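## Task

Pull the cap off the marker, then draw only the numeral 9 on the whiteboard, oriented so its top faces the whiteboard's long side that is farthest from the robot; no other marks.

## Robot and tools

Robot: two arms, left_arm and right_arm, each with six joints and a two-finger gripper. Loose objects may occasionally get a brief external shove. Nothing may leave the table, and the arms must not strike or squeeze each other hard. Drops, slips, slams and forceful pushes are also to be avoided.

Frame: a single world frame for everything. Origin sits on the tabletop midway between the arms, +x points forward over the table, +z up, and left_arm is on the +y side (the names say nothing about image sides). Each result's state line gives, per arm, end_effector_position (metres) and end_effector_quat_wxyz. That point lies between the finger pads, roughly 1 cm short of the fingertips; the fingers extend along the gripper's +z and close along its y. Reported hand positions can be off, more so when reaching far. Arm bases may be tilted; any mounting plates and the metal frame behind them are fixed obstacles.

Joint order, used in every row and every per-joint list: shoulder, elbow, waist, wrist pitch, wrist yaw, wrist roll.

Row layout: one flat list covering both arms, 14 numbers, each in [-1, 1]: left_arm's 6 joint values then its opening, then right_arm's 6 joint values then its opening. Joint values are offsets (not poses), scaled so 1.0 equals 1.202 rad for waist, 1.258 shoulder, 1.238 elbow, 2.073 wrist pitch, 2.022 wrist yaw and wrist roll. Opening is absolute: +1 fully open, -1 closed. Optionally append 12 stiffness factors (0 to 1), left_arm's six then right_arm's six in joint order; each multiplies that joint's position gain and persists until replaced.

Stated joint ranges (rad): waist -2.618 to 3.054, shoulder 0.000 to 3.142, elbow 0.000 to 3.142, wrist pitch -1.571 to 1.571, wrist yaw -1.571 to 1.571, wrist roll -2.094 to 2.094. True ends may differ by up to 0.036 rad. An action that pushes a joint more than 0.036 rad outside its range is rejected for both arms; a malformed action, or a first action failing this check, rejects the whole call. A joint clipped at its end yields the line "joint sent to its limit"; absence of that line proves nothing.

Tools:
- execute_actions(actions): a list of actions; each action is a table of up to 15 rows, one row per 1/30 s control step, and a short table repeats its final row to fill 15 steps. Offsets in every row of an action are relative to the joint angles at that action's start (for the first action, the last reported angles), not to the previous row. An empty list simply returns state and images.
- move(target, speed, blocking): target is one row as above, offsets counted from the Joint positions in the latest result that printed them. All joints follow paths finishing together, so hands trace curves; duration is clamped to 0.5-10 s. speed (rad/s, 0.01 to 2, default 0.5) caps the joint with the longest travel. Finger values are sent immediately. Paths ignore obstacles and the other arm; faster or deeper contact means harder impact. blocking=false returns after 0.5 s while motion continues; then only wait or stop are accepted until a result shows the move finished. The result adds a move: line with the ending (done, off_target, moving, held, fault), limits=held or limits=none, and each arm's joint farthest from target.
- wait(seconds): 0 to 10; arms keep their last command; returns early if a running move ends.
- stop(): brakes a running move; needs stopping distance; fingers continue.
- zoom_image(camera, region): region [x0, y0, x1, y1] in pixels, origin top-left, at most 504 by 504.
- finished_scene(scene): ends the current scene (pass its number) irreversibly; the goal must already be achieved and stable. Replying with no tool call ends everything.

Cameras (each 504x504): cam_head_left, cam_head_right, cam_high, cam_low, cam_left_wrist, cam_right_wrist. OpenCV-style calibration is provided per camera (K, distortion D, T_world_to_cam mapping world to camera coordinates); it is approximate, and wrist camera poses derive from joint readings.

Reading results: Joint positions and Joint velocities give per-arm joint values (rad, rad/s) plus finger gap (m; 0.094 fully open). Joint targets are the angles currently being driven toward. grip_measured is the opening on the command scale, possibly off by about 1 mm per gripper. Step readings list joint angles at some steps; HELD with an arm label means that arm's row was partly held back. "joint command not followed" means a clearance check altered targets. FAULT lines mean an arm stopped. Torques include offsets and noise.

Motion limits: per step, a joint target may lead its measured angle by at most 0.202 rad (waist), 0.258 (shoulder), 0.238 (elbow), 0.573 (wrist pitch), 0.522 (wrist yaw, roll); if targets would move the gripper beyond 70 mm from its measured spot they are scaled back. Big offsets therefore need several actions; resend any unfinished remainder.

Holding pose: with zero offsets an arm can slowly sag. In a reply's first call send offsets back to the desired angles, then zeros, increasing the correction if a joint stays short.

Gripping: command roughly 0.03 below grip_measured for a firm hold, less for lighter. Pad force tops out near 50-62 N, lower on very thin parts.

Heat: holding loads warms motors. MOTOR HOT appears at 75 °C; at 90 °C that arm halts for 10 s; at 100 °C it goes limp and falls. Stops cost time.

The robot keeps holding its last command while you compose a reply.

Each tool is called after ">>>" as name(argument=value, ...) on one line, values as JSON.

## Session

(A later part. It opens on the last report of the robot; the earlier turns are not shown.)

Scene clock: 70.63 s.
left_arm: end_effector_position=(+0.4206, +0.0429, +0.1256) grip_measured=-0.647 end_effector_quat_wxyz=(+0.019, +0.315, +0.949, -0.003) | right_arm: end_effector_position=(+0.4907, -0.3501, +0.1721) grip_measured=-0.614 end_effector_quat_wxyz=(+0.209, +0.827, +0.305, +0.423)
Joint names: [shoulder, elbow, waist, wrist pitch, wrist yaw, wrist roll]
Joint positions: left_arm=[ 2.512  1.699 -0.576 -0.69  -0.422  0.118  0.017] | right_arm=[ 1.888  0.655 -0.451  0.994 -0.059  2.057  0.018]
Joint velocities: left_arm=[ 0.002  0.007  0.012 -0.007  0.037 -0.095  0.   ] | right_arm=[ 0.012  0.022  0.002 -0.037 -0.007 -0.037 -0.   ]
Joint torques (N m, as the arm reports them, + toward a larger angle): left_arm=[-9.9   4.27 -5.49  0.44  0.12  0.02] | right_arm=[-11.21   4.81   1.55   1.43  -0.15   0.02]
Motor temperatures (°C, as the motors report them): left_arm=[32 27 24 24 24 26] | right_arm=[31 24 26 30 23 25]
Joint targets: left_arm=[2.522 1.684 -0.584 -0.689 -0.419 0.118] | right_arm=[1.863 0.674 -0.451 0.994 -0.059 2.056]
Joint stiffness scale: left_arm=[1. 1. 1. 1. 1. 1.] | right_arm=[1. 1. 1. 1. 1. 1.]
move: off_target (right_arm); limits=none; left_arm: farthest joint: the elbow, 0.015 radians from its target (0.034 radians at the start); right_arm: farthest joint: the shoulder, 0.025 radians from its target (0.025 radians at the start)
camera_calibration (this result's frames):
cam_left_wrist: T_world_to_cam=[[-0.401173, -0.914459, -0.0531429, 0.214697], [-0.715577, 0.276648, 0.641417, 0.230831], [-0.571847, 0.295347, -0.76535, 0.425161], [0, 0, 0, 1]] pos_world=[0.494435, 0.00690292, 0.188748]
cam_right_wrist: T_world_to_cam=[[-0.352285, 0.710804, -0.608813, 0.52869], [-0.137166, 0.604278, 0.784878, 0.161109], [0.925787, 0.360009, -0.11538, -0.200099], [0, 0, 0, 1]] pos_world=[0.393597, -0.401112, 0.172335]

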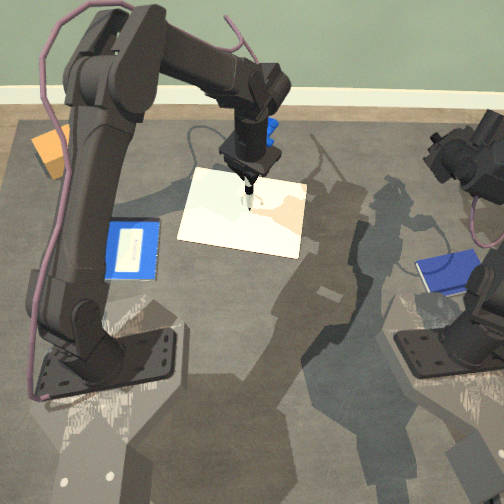

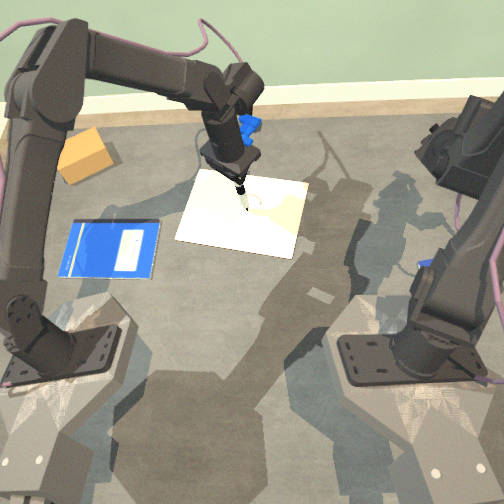

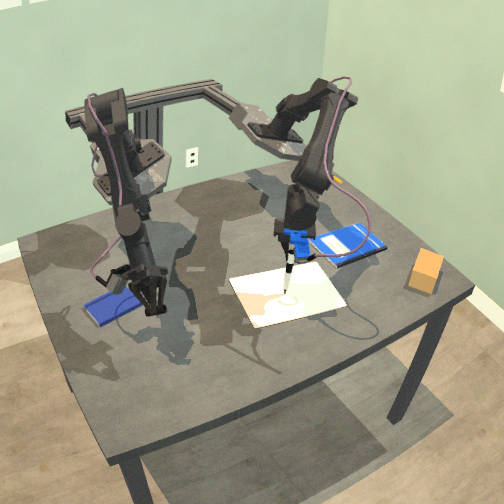

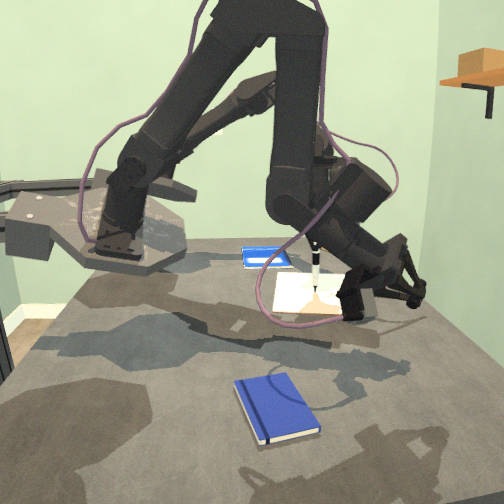

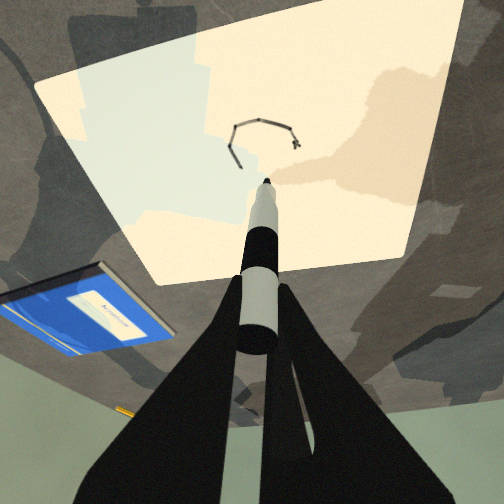

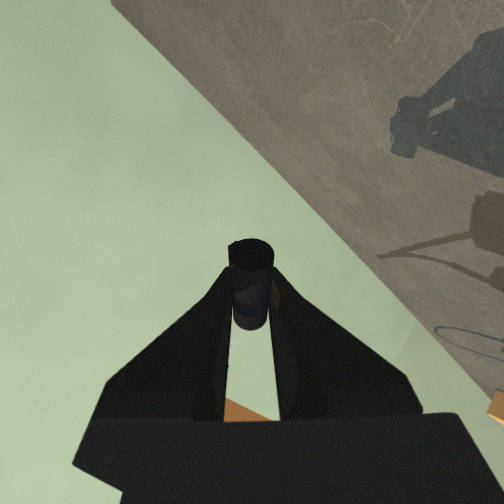

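>>> execute_actions(actions=[])

>>> zoom_image(camera="cam_left_wrist", region=[150,50,400,300])

Scene clock: 71.60 s.
left_arm: end_effector_position=(+0.4206, +0.0429, +0.1256) grip_measured=-0.647 end_effector_quat_wxyz=(+0.019, +0.315, +0.949, -0.003) | right_arm: end_effector_position=(+0.4907, -0.3501, +0.1721) grip_measured=-0.614 end_effector_quat_wxyz=(+0.209, +0.827, +0.305, +0.423)
Joint names: [shoulder, elbow, waist, wrist pitch, wrist yaw, wrist roll]
Joint positions: left_arm=[ 2.512  1.699 -0.576 -0.69  -0.422  0.118  0.017] | right_arm=[ 1.888  0.655 -0.451  0.994 -0.059  2.057  0.018]
Joint velocities: left_arm=[-0.002  0.002  0.017 -0.022  0.007 -0.051 -0.   ] | right_arm=[-0.012  0.027 -0.007  0.037 -0.051 -0.081  0.001]
Joint torques (N m, as the arm reports them, + toward a larger angle): left_arm=[-9.94  4.33 -5.43  0.41  0.12  0.04] | right_arm=[-11.28   4.8    1.56   1.44  -0.13   0.02]
Motor temperatures (°C, as the motors report them): left_arm=[32 27 24 24 24 26] | right_arm=[31 24 26 30 23 25]
Joint targets: left_arm=[2.522 1.684 -0.584 -0.689 -0.419 0.118] | right_arm=[1.863 0.674 -0.451 0.994 -0.059 2.056]
Joint stiffness scale: left_arm=[1. 1. 1. 1. 1. 1.] | right_arm=[1. 1. 1. 1. 1. 1.]
camera_calibration (this result's frames):
cam_left_wrist: T_world_to_cam=[[-0.401173, -0.914459, -0.0531429, 0.214697], [-0.715577, 0.276648, 0.641417, 0.230831], [-0.571847, 0.295347, -0.76535, 0.425161], [0, 0, 0, 1]] pos_world=[0.494435, 0.00690292, 0.188748]
cam_right_wrist: T_world_to_cam=[[-0.352285, 0.710804, -0.608813, 0.52869], [-0.137166, 0.604278, 0.784878, 0.161109], [0.925787, 0.360009, -0.11538, -0.200099], [0, 0, 0, 1]] pos_world=[0.393597, -0.401112, 0.172335]

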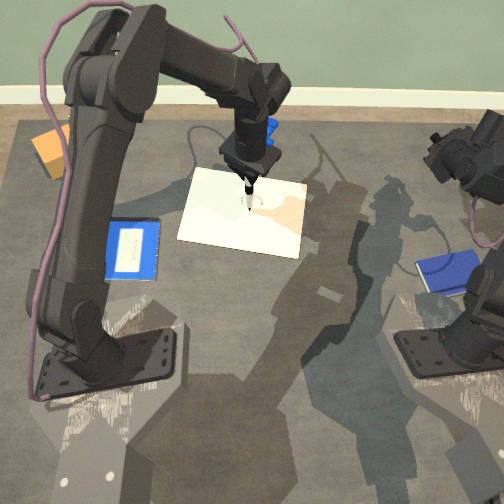

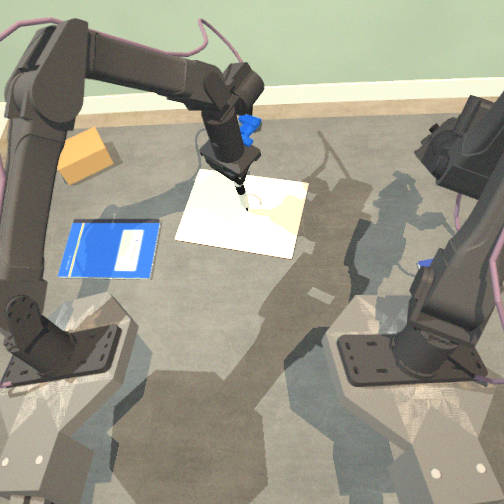

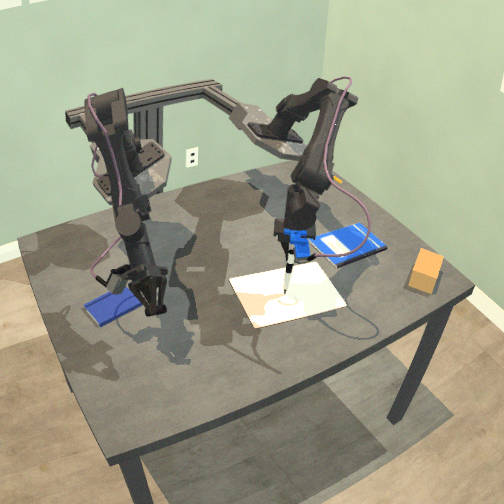

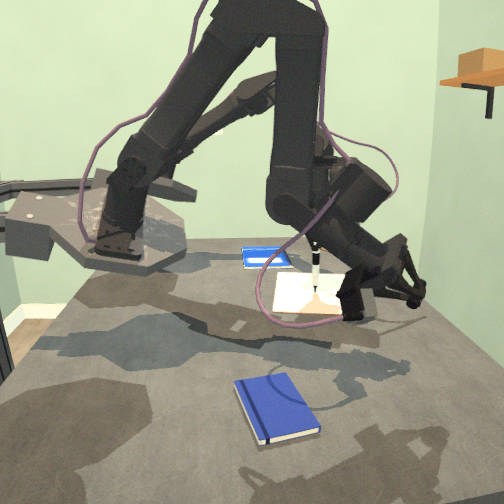

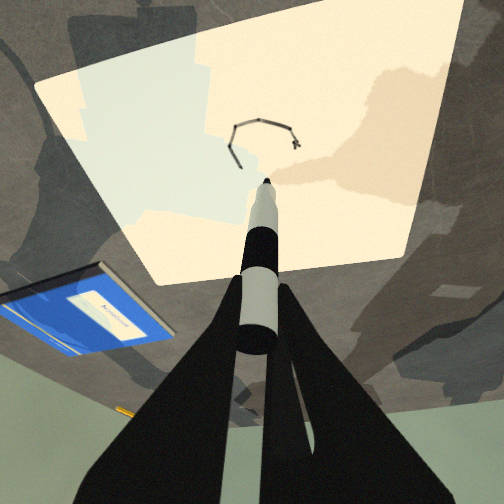

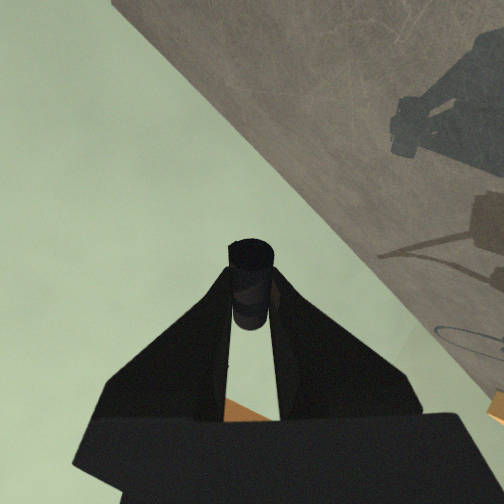

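Region (150, 50, 400, 300) of cam_left_wrist's 504x504 image, scaled by 2.016, with more detail than that image has.

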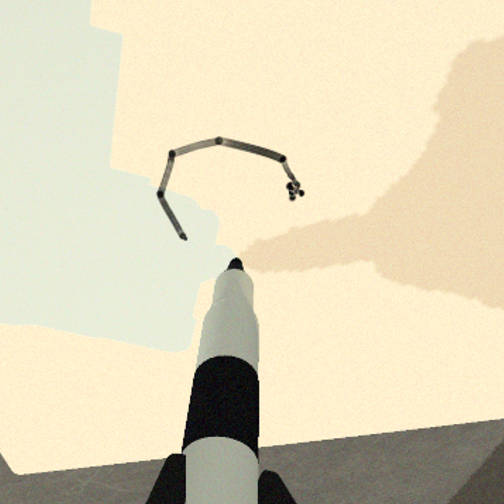

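>>> move(target=[0.007,0.033,0.047,0.003,0.002,0,-0.72,-0.02,0.015,0,0,0,0,-0.70], speed=0.08)

>>> zoom_image(camera="cam_left_wrist", region=[150,50,400,300])

Scene clock: 72.90 s.
left_arm: end_effector_position=(+0.4275, +0.0489, +0.1240) grip_measured=-0.648 end_effector_quat_wxyz=(+0.010, +0.297, +0.954, -0.028) | right_arm: end_effector_position=(+0.4907, -0.3501, +0.1721) grip_measured=-0.614 end_effector_quat_wxyz=(+0.208, +0.827, +0.305, +0.423)
Joint names: [shoulder, elbow, waist, wrist pitch, wrist yaw, wrist roll]
Joint positions: left_arm=[ 2.51   1.723 -0.538 -0.706 -0.369  0.118  0.017] | right_arm=[ 1.888  0.655 -0.451  0.994 -0.059  2.058  0.018]
Joint velocities: left_arm=[ 0.022  0.017  0.002 -0.007 -0.007  0.037 -0.001] | right_arm=[ 0.007 -0.007 -0.007  0.037 -0.051  0.095 -0.001]
Joint torques (N m, as the arm reports them, + toward a larger angle): left_arm=[-10.08   6.51  -3.28   0.64  -0.43   0.03] | right_arm=[-11.23   4.8    1.6    1.42  -0.14   0.  ]
Motor temperatures (°C, as the motors report them): left_arm=[32 27 24 24 24 26] | right_arm=[31 24 26 31 23 25]
Joint targets: left_arm=[2.520 1.740 -0.519 -0.684 -0.418 0.118] | right_arm=[1.863 0.674 -0.451 0.994 -0.059 2.057]
Joint stiffness scale: left_arm=[1. 1. 1. 1. 1. 1.] | right_arm=[1. 1. 1. 1. 1. 1.]
move: off_target (left_arm, right_arm); limits=none; left_arm: farthest joint: the wrist yaw, 0.049 radians from its target (0.004 radians at the start); right_arm: farthest joint: the shoulder, 0.025 radians from its target (0.025 radians at the start)
camera_calibration (this result's frames):
cam_left_wrist: T_world_to_cam=[[-0.368837, -0.929492, -0.00188768, 0.203381], [-0.705349, 0.27857, 0.65183, 0.229445], [-0.605345, 0.24175, -0.758363, 0.442269], [0, 0, 0, 1]] pos_world=[0.504579, 0.0182061, 0.186226]
cam_right_wrist: T_world_to_cam=[[-0.351943, 0.711337, -0.608388, 0.528636], [-0.136962, 0.603841, 0.78525, 0.160792], [0.925947, 0.359689, -0.115091, -0.200339], [0, 0, 0, 1]] pos_world=[0.393576, -0.401071, 0.172297]

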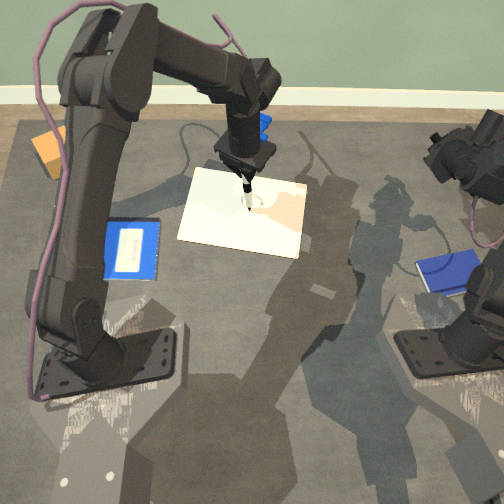

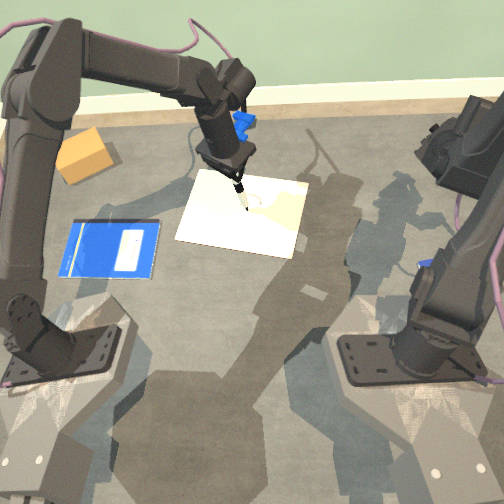

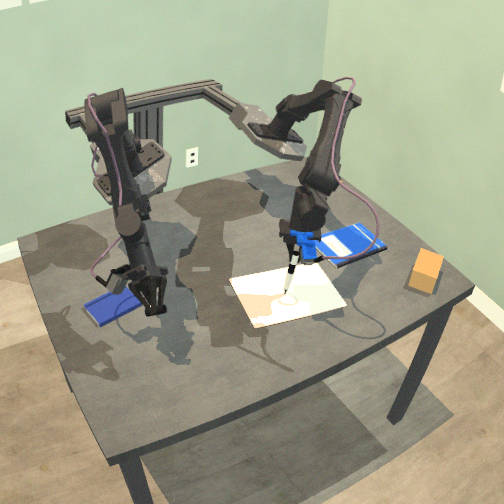

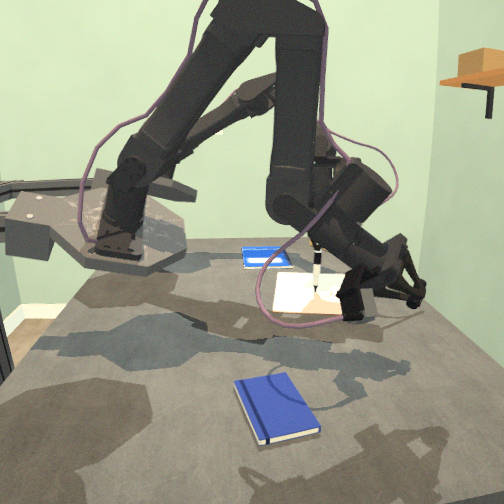

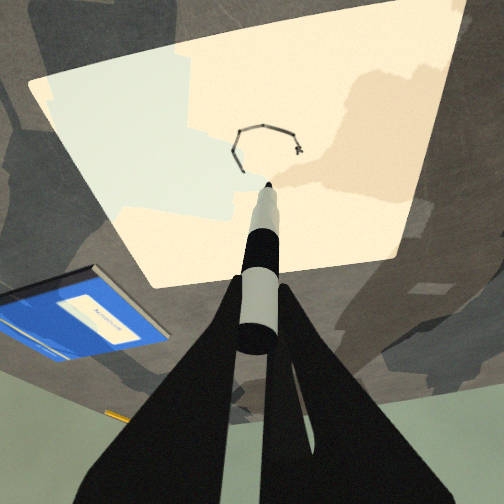

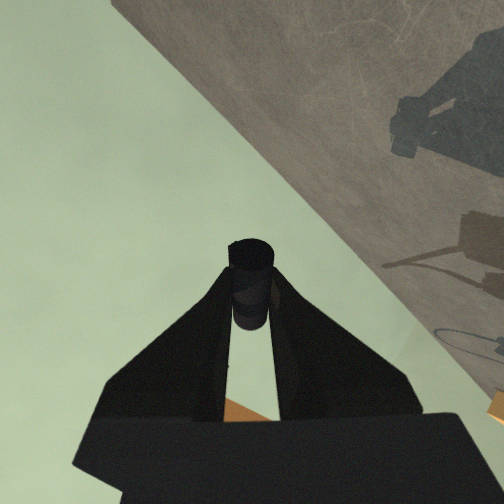

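Region (150, 50, 400, 300) of cam_left_wrist's 504x504 image, scaled by 2.016, with more detail than that image has.

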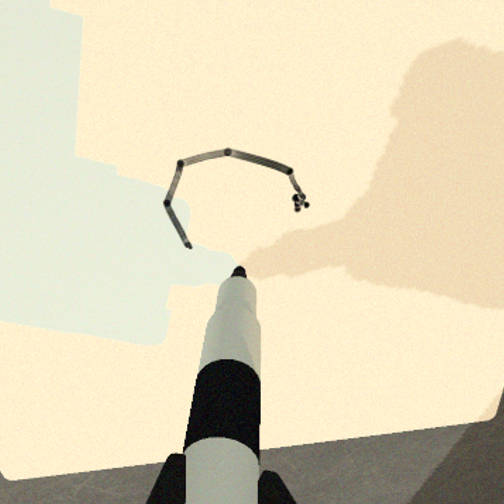

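>>> move(target=[-0.004,0.012,0.012,0.006,-0.026,0,-0.72,-0.02,0.015,0,0,0,0,-0.70], speed=0.06)

>>> zoom_image(camera="cam_left_wrist", region=[150,50,400,300])

Scene clock: 74.20 s.
left_arm: end_effector_position=(+0.4265, +0.0490, +0.1244) grip_measured=-0.648 end_effector_quat_wxyz=(+0.008, +0.298, +0.954, -0.029) | right_arm: end_effector_position=(+0.4907, -0.3501, +0.1721) grip_measured=-0.614 end_effector_quat_wxyz=(+0.208, +0.828, +0.305, +0.423)
Joint names: [shoulder, elbow, waist, wrist pitch, wrist yaw, wrist roll]
Joint positions: left_arm=[ 2.51   1.723 -0.539 -0.711 -0.367  0.118  0.017] | right_arm=[ 1.888  0.655 -0.451  0.994 -0.059  2.059  0.018]
Joint velocities: left_arm=[-0.002 -0.017  0.022  0.066 -0.007 -0.007  0.001] | right_arm=[ 0.002  0.002 -0.022  0.007  0.007 -0.081 -0.001]
Joint torques (N m, as the arm reports them, + toward a larger angle): left_arm=[-11.04   6.41  -3.66   0.57  -0.53   0.02] | right_arm=[-11.23   4.76   1.6    1.43  -0.12   0.01]
Motor temperatures (°C, as the motors report them): left_arm=[32 27 24 24 24 26] | right_arm=[31 24 26 31 23 25]
Joint targets: left_arm=[2.505 1.738 -0.524 -0.694 -0.421 0.118] | right_arm=[1.863 0.674 -0.451 0.994 -0.059 2.058]
Joint stiffness scale: left_arm=[1. 1. 1. 1. 1. 1.] | right_arm=[1. 1. 1. 1. 1. 1.]
move: off_target (left_arm, right_arm); limits=none; left_arm: farthest joint: the wrist yaw, 0.055 radians from its target (0.053 radians at the start); right_arm: farthest joint: the shoulder, 0.025 radians from its target (0.025 radians at the start)
camera_calibration (this result's frames):
cam_left_wrist: T_world_to_cam=[[-0.370806, -0.92871, -0.000414392, 0.203738], [-0.702063, 0.28002, 0.65475, 0.22661], [-0.607957, 0.243076, -0.755846, 0.442622], [0, 0, 0, 1]] pos_world=[0.503737, 0.0181678, 0.186266]
cam_right_wrist: T_world_to_cam=[[-0.351601, 0.71187, -0.607962, 0.528582], [-0.136758, 0.603403, 0.785622, 0.160474], [0.926107, 0.359369, -0.114803, -0.20058], [0, 0, 0, 1]] pos_world=[0.393554, -0.40103, 0.172258]

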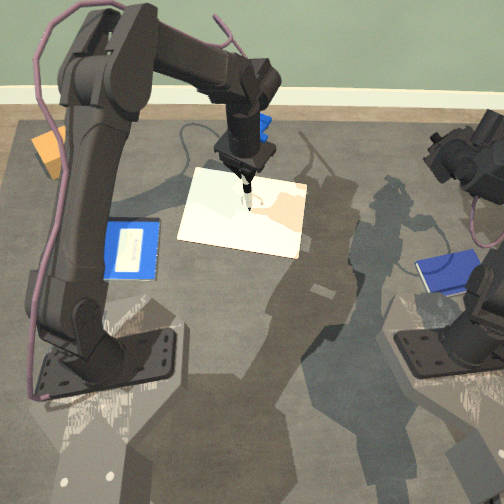

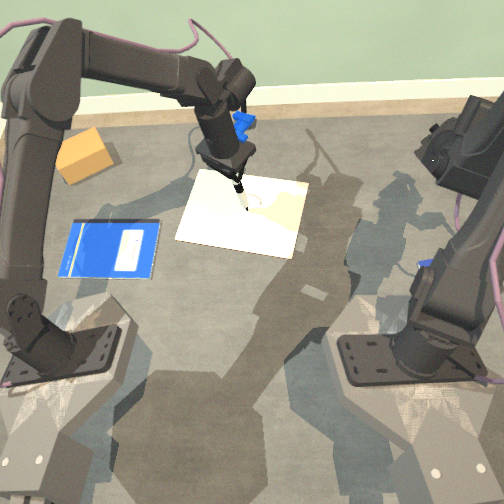

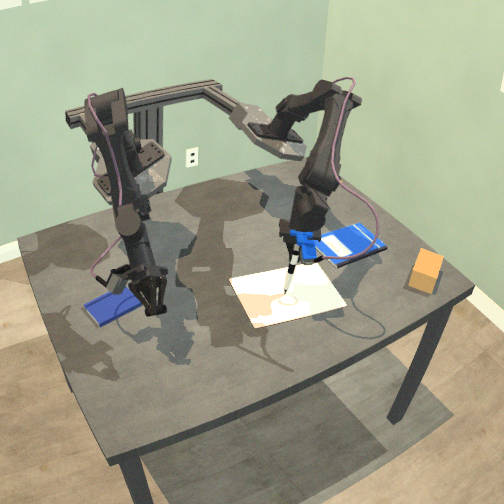

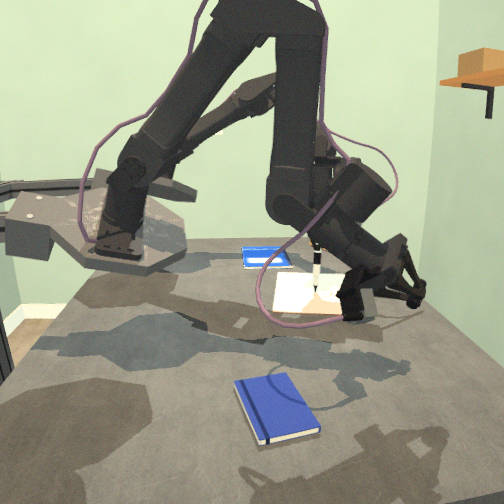

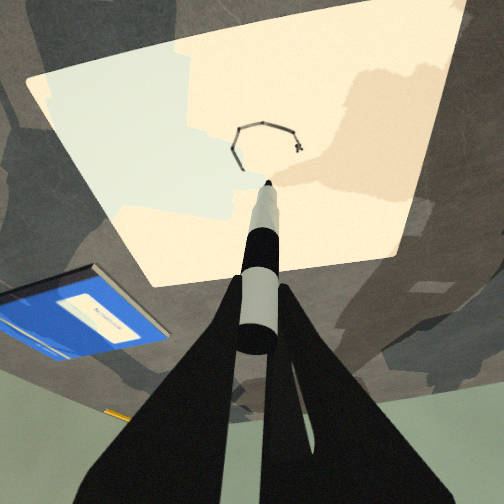

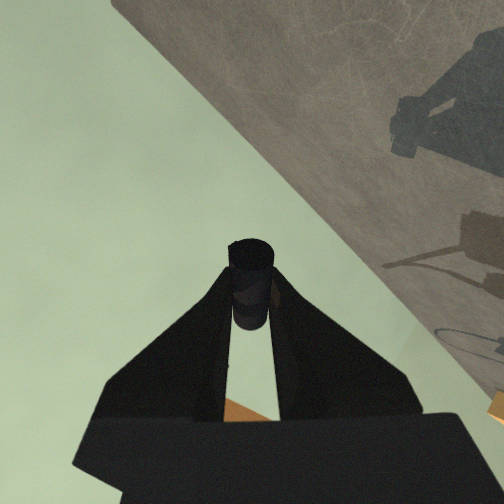

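Region (150, 50, 400, 300) of cam_left_wrist's 504x504 image, scaled by 2.016, with more detail than that image has.

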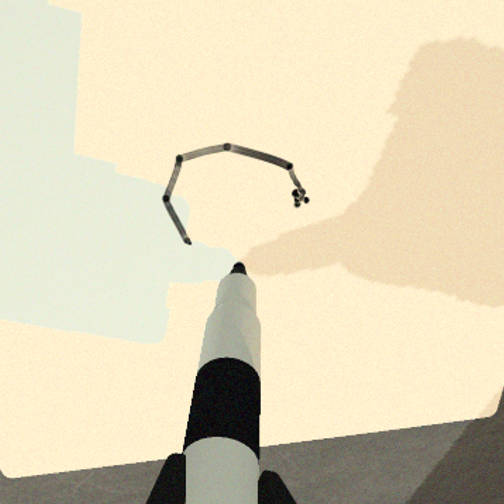

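>>> move(target=[-0.017,0.010,0.010,0.002,-0.026,0,-0.72,-0.02,0.015,0,0,0,0,-0.70], speed=0.05)

>>> zoom_image(camera="cam_left_wrist", region=[150,50,400,300])

Scene clock: 75.90 s.
left_arm: end_effector_position=(+0.4323, +0.0583, +0.1253) grip_measured=-0.647 end_effector_quat_wxyz=(+0.012, +0.292, +0.956, -0.014) | right_arm: end_effector_position=(+0.4907, -0.3501, +0.1721) grip_measured=-0.614 end_effector_quat_wxyz=(+0.208, +0.828, +0.305, +0.423)
Joint names: [shoulder, elbow, waist, wrist pitch, wrist yaw, wrist roll]
Joint positions: left_arm=[ 2.502  1.723 -0.529 -0.713 -0.397  0.118  0.017] | right_arm=[ 1.888  0.655 -0.451  0.994 -0.059  2.059  0.018]
Joint velocities: left_arm=[ 0.002 -0.007 -0.002  0.022 -0.037 -0.007 -0.001] | right_arm=[-0.007  0.012  0.002 -0.007 -0.066 -0.037 -0.   ]
Joint torques (N m, as the arm reports them, + toward a larger angle): left_arm=[-11.66   6.23  -4.62   0.45  -0.16   0.03] | right_arm=[-11.22   4.8    1.59   1.43  -0.14   0.02]
Motor temperatures (°C, as the motors report them): left_arm=[32 27 24 24 24 26] | right_arm=[31 24 26 31 23 25]
Joint targets: left_arm=[2.488 1.736 -0.526 -0.707 -0.419 0.118] | right_arm=[1.863 0.674 -0.451 0.994 -0.059 2.058]
Joint stiffness scale: left_arm=[1. 1. 1. 1. 1. 1.] | right_arm=[1. 1. 1. 1. 1. 1.]
move: off_target (left_arm, right_arm); limits=none; left_arm: farthest joint: the wrist yaw, 0.023 radians from its target (0.053 radians at the start); right_arm: farthest joint: the shoulder, 0.025 radians from its target (0.025 radians at the start)
camera_calibration (this result's frames):
cam_left_wrist: T_world_to_cam=[[-0.359046, -0.932817, -0.03063, 0.213492], [-0.715488, 0.254025, 0.650805, 0.235222], [-0.599301, 0.255585, -0.758627, 0.440468], [0, 0, 0, 1]] pos_world=[0.508925, 0.0268195, 0.187606]
cam_right_wrist: T_world_to_cam=[[-0.35143, 0.712136, -0.607749, 0.528554], [-0.136656, 0.603184, 0.785808, 0.160316], [0.926187, 0.359209, -0.114659, -0.2007], [0, 0, 0, 1]] pos_world=[0.393543, -0.401009, 0.172239]

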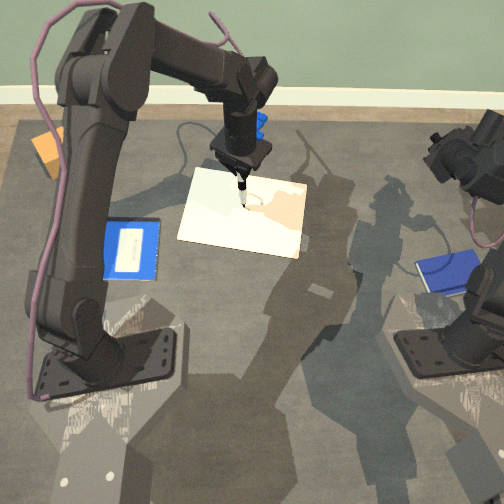

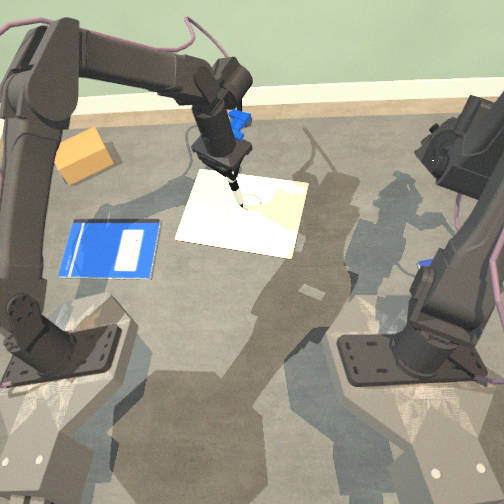

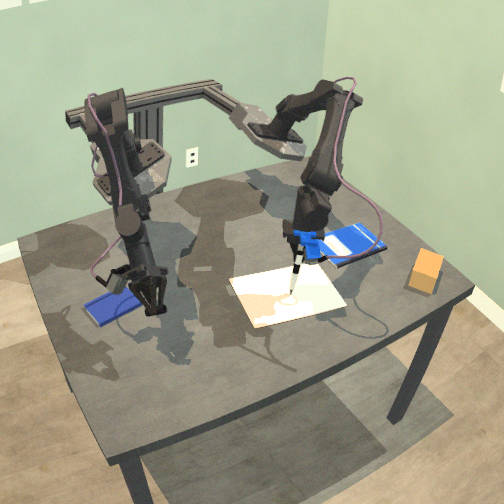

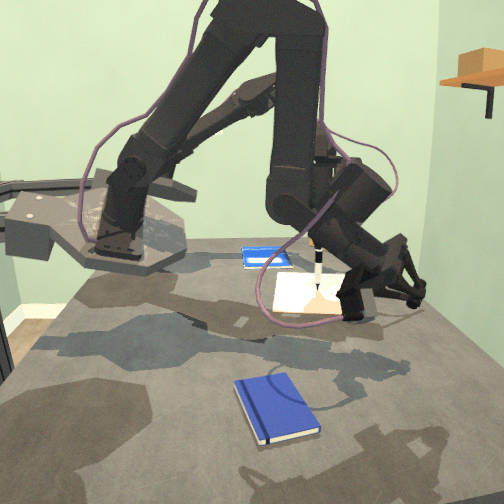

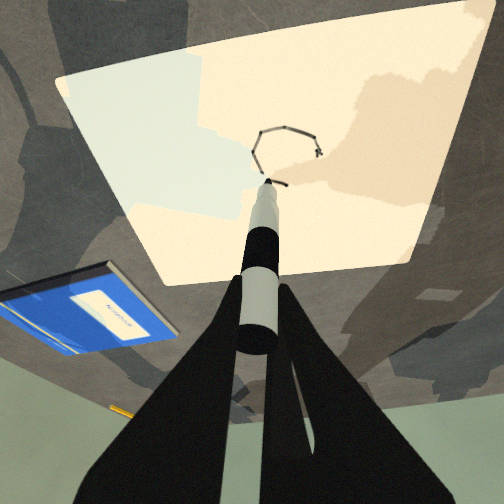

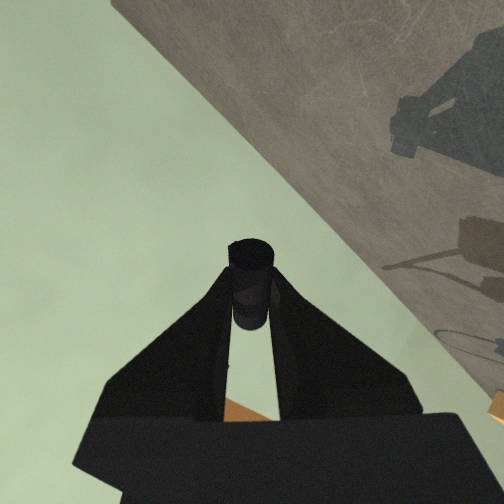

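Region (150, 50, 400, 300) of cam_left_wrist's 504x504 image, scaled by 2.016, with more detail than that image has.

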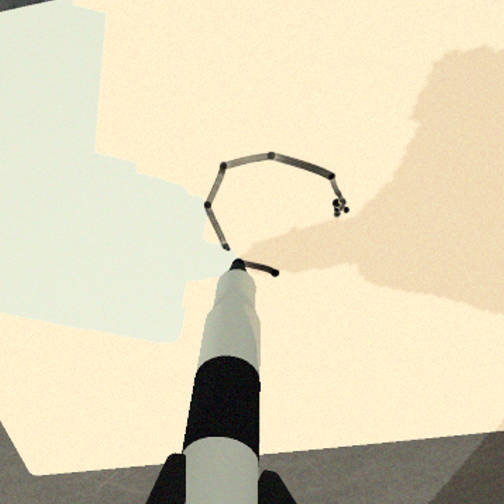

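>>> move(target=[-0.008,0.026,0.007,-0.001,-0.016,0,-0.72,-0.02,0.015,0,0,0,0,-0.70], speed=0.05)

>>> zoom_image(camera="cam_left_wrist", region=[150,50,400,300])

Scene clock: 77.20 s.
left_arm: end_effector_position=(+0.4389, +0.0640, +0.1257) grip_measured=-0.647 end_effector_quat_wxyz=(+0.017, +0.286, +0.958, -0.005) | right_arm: end_effector_position=(+0.4907, -0.3501, +0.1721) grip_measured=-0.614 end_effector_quat_wxyz=(+0.208, +0.828, +0.304, +0.423)
Joint names: [shoulder, elbow, waist, wrist pitch, wrist yaw, wrist roll]
Joint positions: left_arm=[ 2.502  1.734 -0.519 -0.713 -0.415  0.118  0.017] | right_arm=[ 1.888  0.655 -0.451  0.994 -0.059  2.06   0.018]
Joint velocities: left_arm=[-0.002 -0.002 -0.017 -0.022  0.022 -0.022  0.   ] | right_arm=[-0.002 -0.012  0.012 -0.081 -0.037 -0.022  0.001]
Joint torques (N m, as the arm reports them, + toward a larger angle): left_arm=[-11.44   6.9   -4.83   0.37  -0.09   0.03] | right_arm=[-11.27   4.79   1.58   1.43  -0.15   0.02]
Motor temperatures (°C, as the motors report them): left_arm=[33 27 24 24 24 26] | right_arm=[31 24 26 31 23 25]
Joint targets: left_arm=[2.492 1.756 -0.520 -0.715 -0.429 0.118] | right_arm=[1.863 0.674 -0.451 0.994 -0.059 2.059]
Joint stiffness scale: left_arm=[1. 1. 1. 1. 1. 1.] | right_arm=[1. 1. 1. 1. 1. 1.]
move: off_target (left_arm, right_arm); limits=none; left_arm: farthest joint: the elbow, 0.021 radians from its target (0.032 radians at the start); right_arm: farthest joint: the shoulder, 0.025 radians from its target (0.025 radians at the start)
camera_calibration (this result's frames):
cam_left_wrist: T_world_to_cam=[[-0.346265, -0.936898, -0.0481948, 0.218013], [-0.727343, 0.23566, 0.644544, 0.245417], [-0.592514, 0.258237, -0.763047, 0.440651], [0, 0, 0, 1]] pos_world=[0.515084, 0.0326288, 0.188563]
cam_right_wrist: T_world_to_cam=[[-0.351088, 0.712668, -0.607323, 0.528499], [-0.136453, 0.602746, 0.786179, 0.159999], [0.926347, 0.358889, -0.114372, -0.20094], [0, 0, 0, 1]] pos_world=[0.393522, -0.400968, 0.1722]

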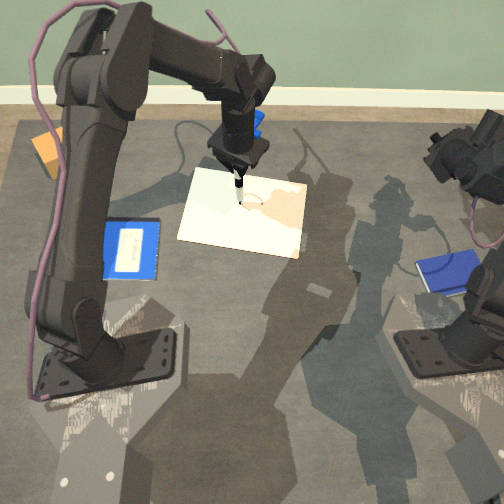

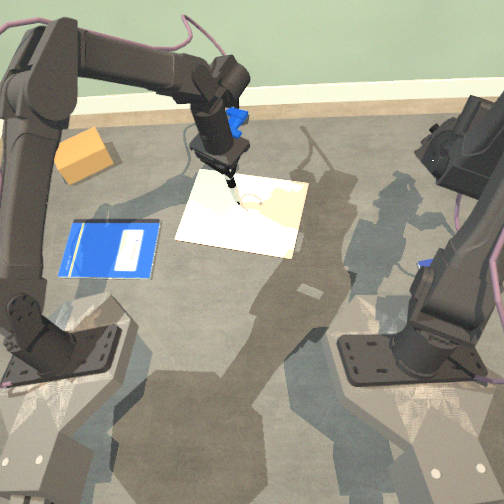

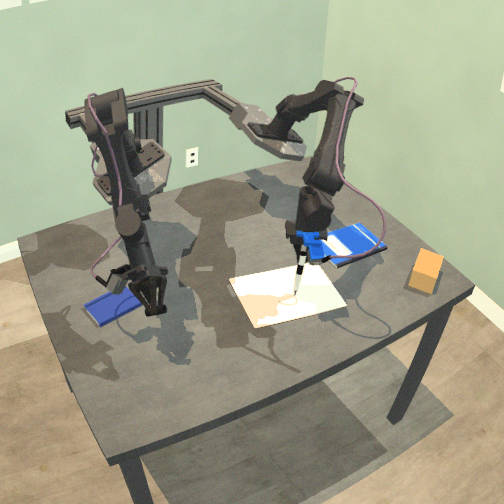

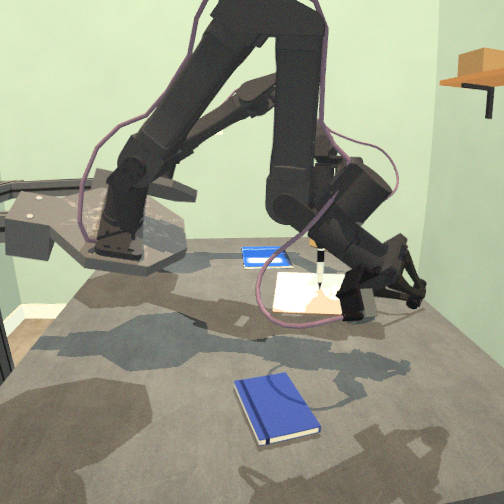

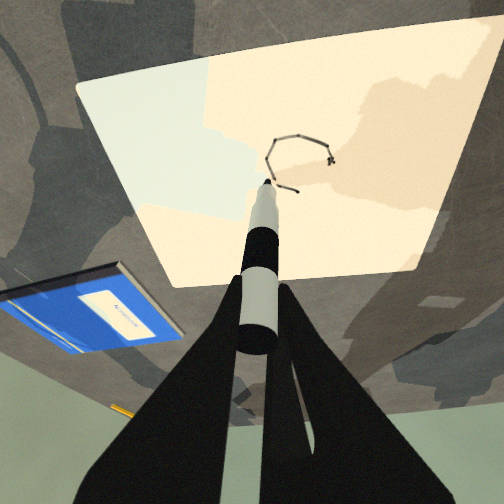

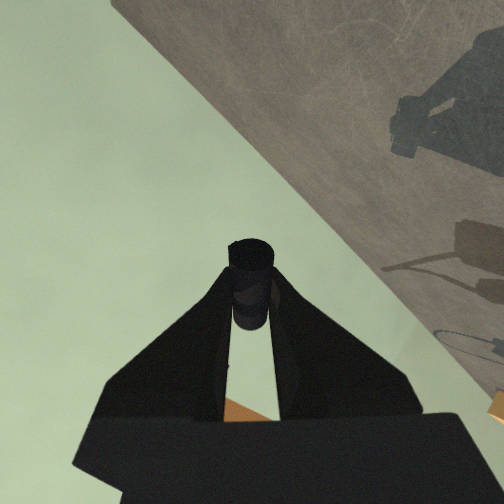

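Region (150, 50, 400, 300) of cam_left_wrist's 504x504 image, scaled by 2.016, with more detail than that image has.

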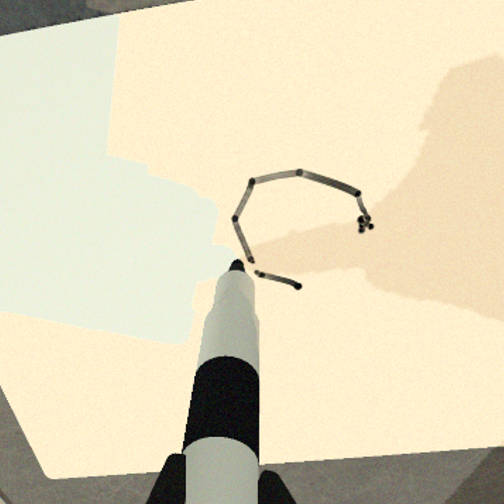

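>>> move(target=[0.017,0.030,-0.017,-0.003,-0.001,0,-0.72,-0.02,0.015,0,0,0,0,-0.70], speed=0.05)

>>> zoom_image(camera="cam_left_wrist", region=[150,50,400,300])

Scene clock: 78.60 s.
left_arm: end_effector_position=(+0.4402, +0.0599, +0.1259) grip_measured=-0.647 end_effector_quat_wxyz=(+0.019, +0.288, +0.957, -0.006) | right_arm: end_effector_position=(+0.4907, -0.3501, +0.1721) grip_measured=-0.614 end_effector_quat_wxyz=(+0.208, +0.828, +0.304, +0.423)
Joint names: [shoulder, elbow, waist, wrist pitch, wrist yaw, wrist roll]
Joint positions: left_arm=[ 2.511  1.748 -0.526 -0.715 -0.415  0.118  0.017] | right_arm=[ 1.888  0.655 -0.451  0.994 -0.059  2.061  0.018]
Joint velocities: left_arm=[-0.002  0.017  0.002  0.022 -0.022 -0.022  0.001] | right_arm=[ 0.007 -0.007 -0.002 -0.022 -0.037  0.007  0.002]
Joint torques (N m, as the arm reports them, + toward a larger angle): left_arm=[-10.06   7.1   -5.9    0.32   0.06   0.03] | right_arm=[-11.27   4.8    1.6    1.43  -0.14   0.02]
Motor temperatures (°C, as the motors report them): left_arm=[33 27 24 24 24 26] | right_arm=[31 24 26 31 23 25]
Joint targets: left_arm=[2.523 1.771 -0.540 -0.720 -0.417 0.118] | right_arm=[1.863 0.674 -0.451 0.994 -0.059 2.060]
Joint stiffness scale: left_arm=[1. 1. 1. 1. 1. 1.] | right_arm=[1. 1. 1. 1. 1. 1.]
move: off_target (left_arm, right_arm); limits=none; left_arm: farthest joint: the elbow, 0.023 radians from its target (0.037 radians at the start); right_arm: farthest joint: the shoulder, 0.025 radians from its target (0.025 radians at the start)
camera_calibration (this result's frames):
cam_left_wrist: T_world_to_cam=[[-0.350237, -0.935448, -0.0476529, 0.216273], [-0.7291, 0.240335, 0.640822, 0.24814], [-0.588003, 0.259183, -0.766209, 0.440989], [0, 0, 0, 1]] pos_world=[0.515968, 0.0283782, 0.189182]
cam_right_wrist: T_world_to_cam=[[-0.350746, 0.7132, -0.606896, 0.528444], [-0.136249, 0.602308, 0.78655, 0.159682], [0.926506, 0.358568, -0.114084, -0.20118], [0, 0, 0, 1]] pos_world=[0.3935, -0.400927, 0.172162]

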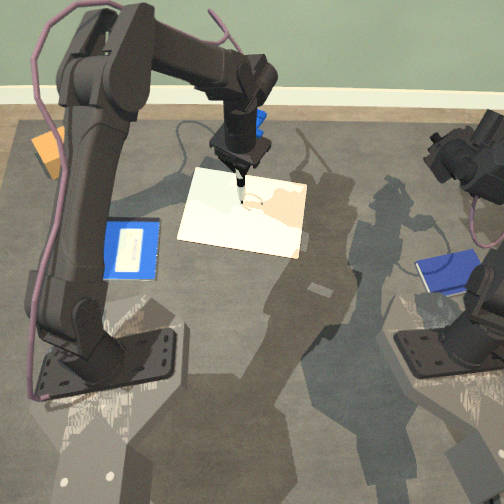

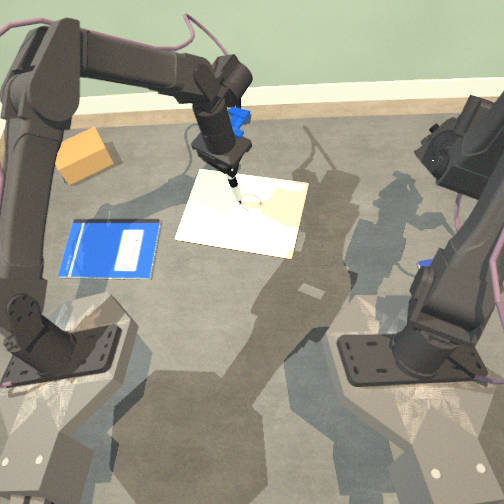

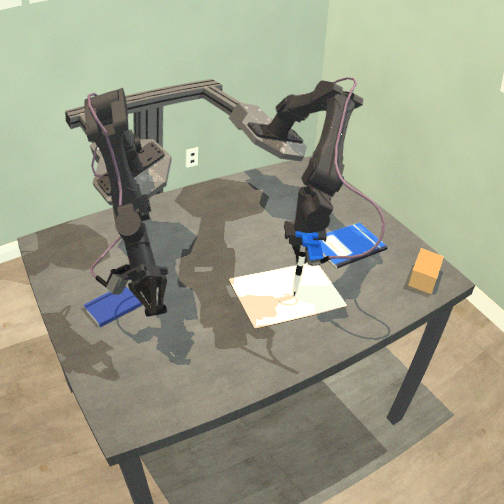

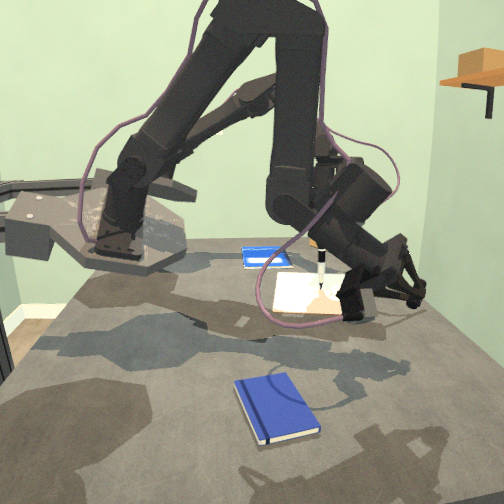

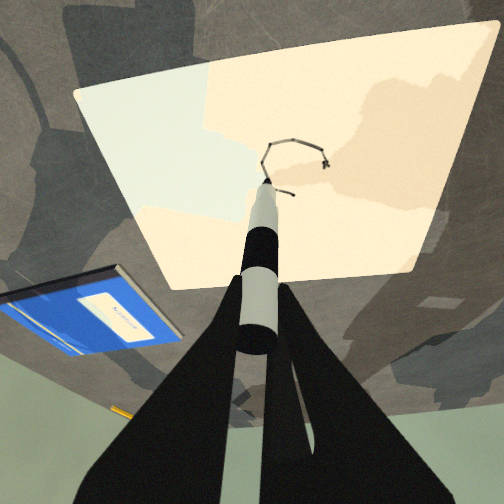

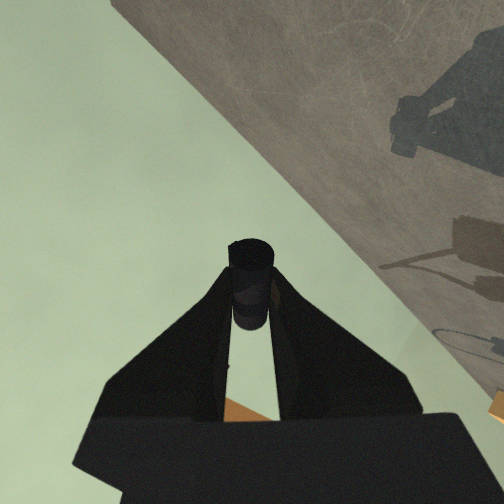

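Region (150, 50, 400, 300) of cam_left_wrist's 504x504 image, scaled by 2.016, with more detail than that image has.

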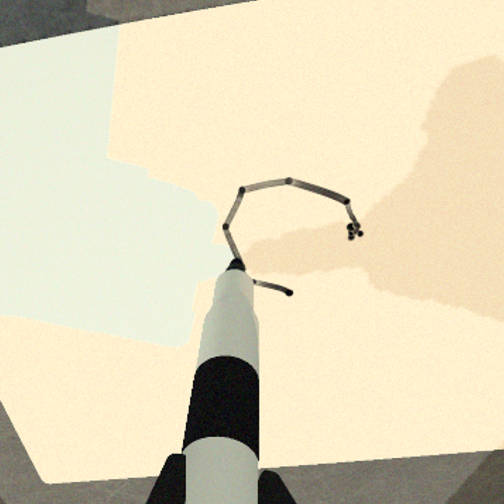

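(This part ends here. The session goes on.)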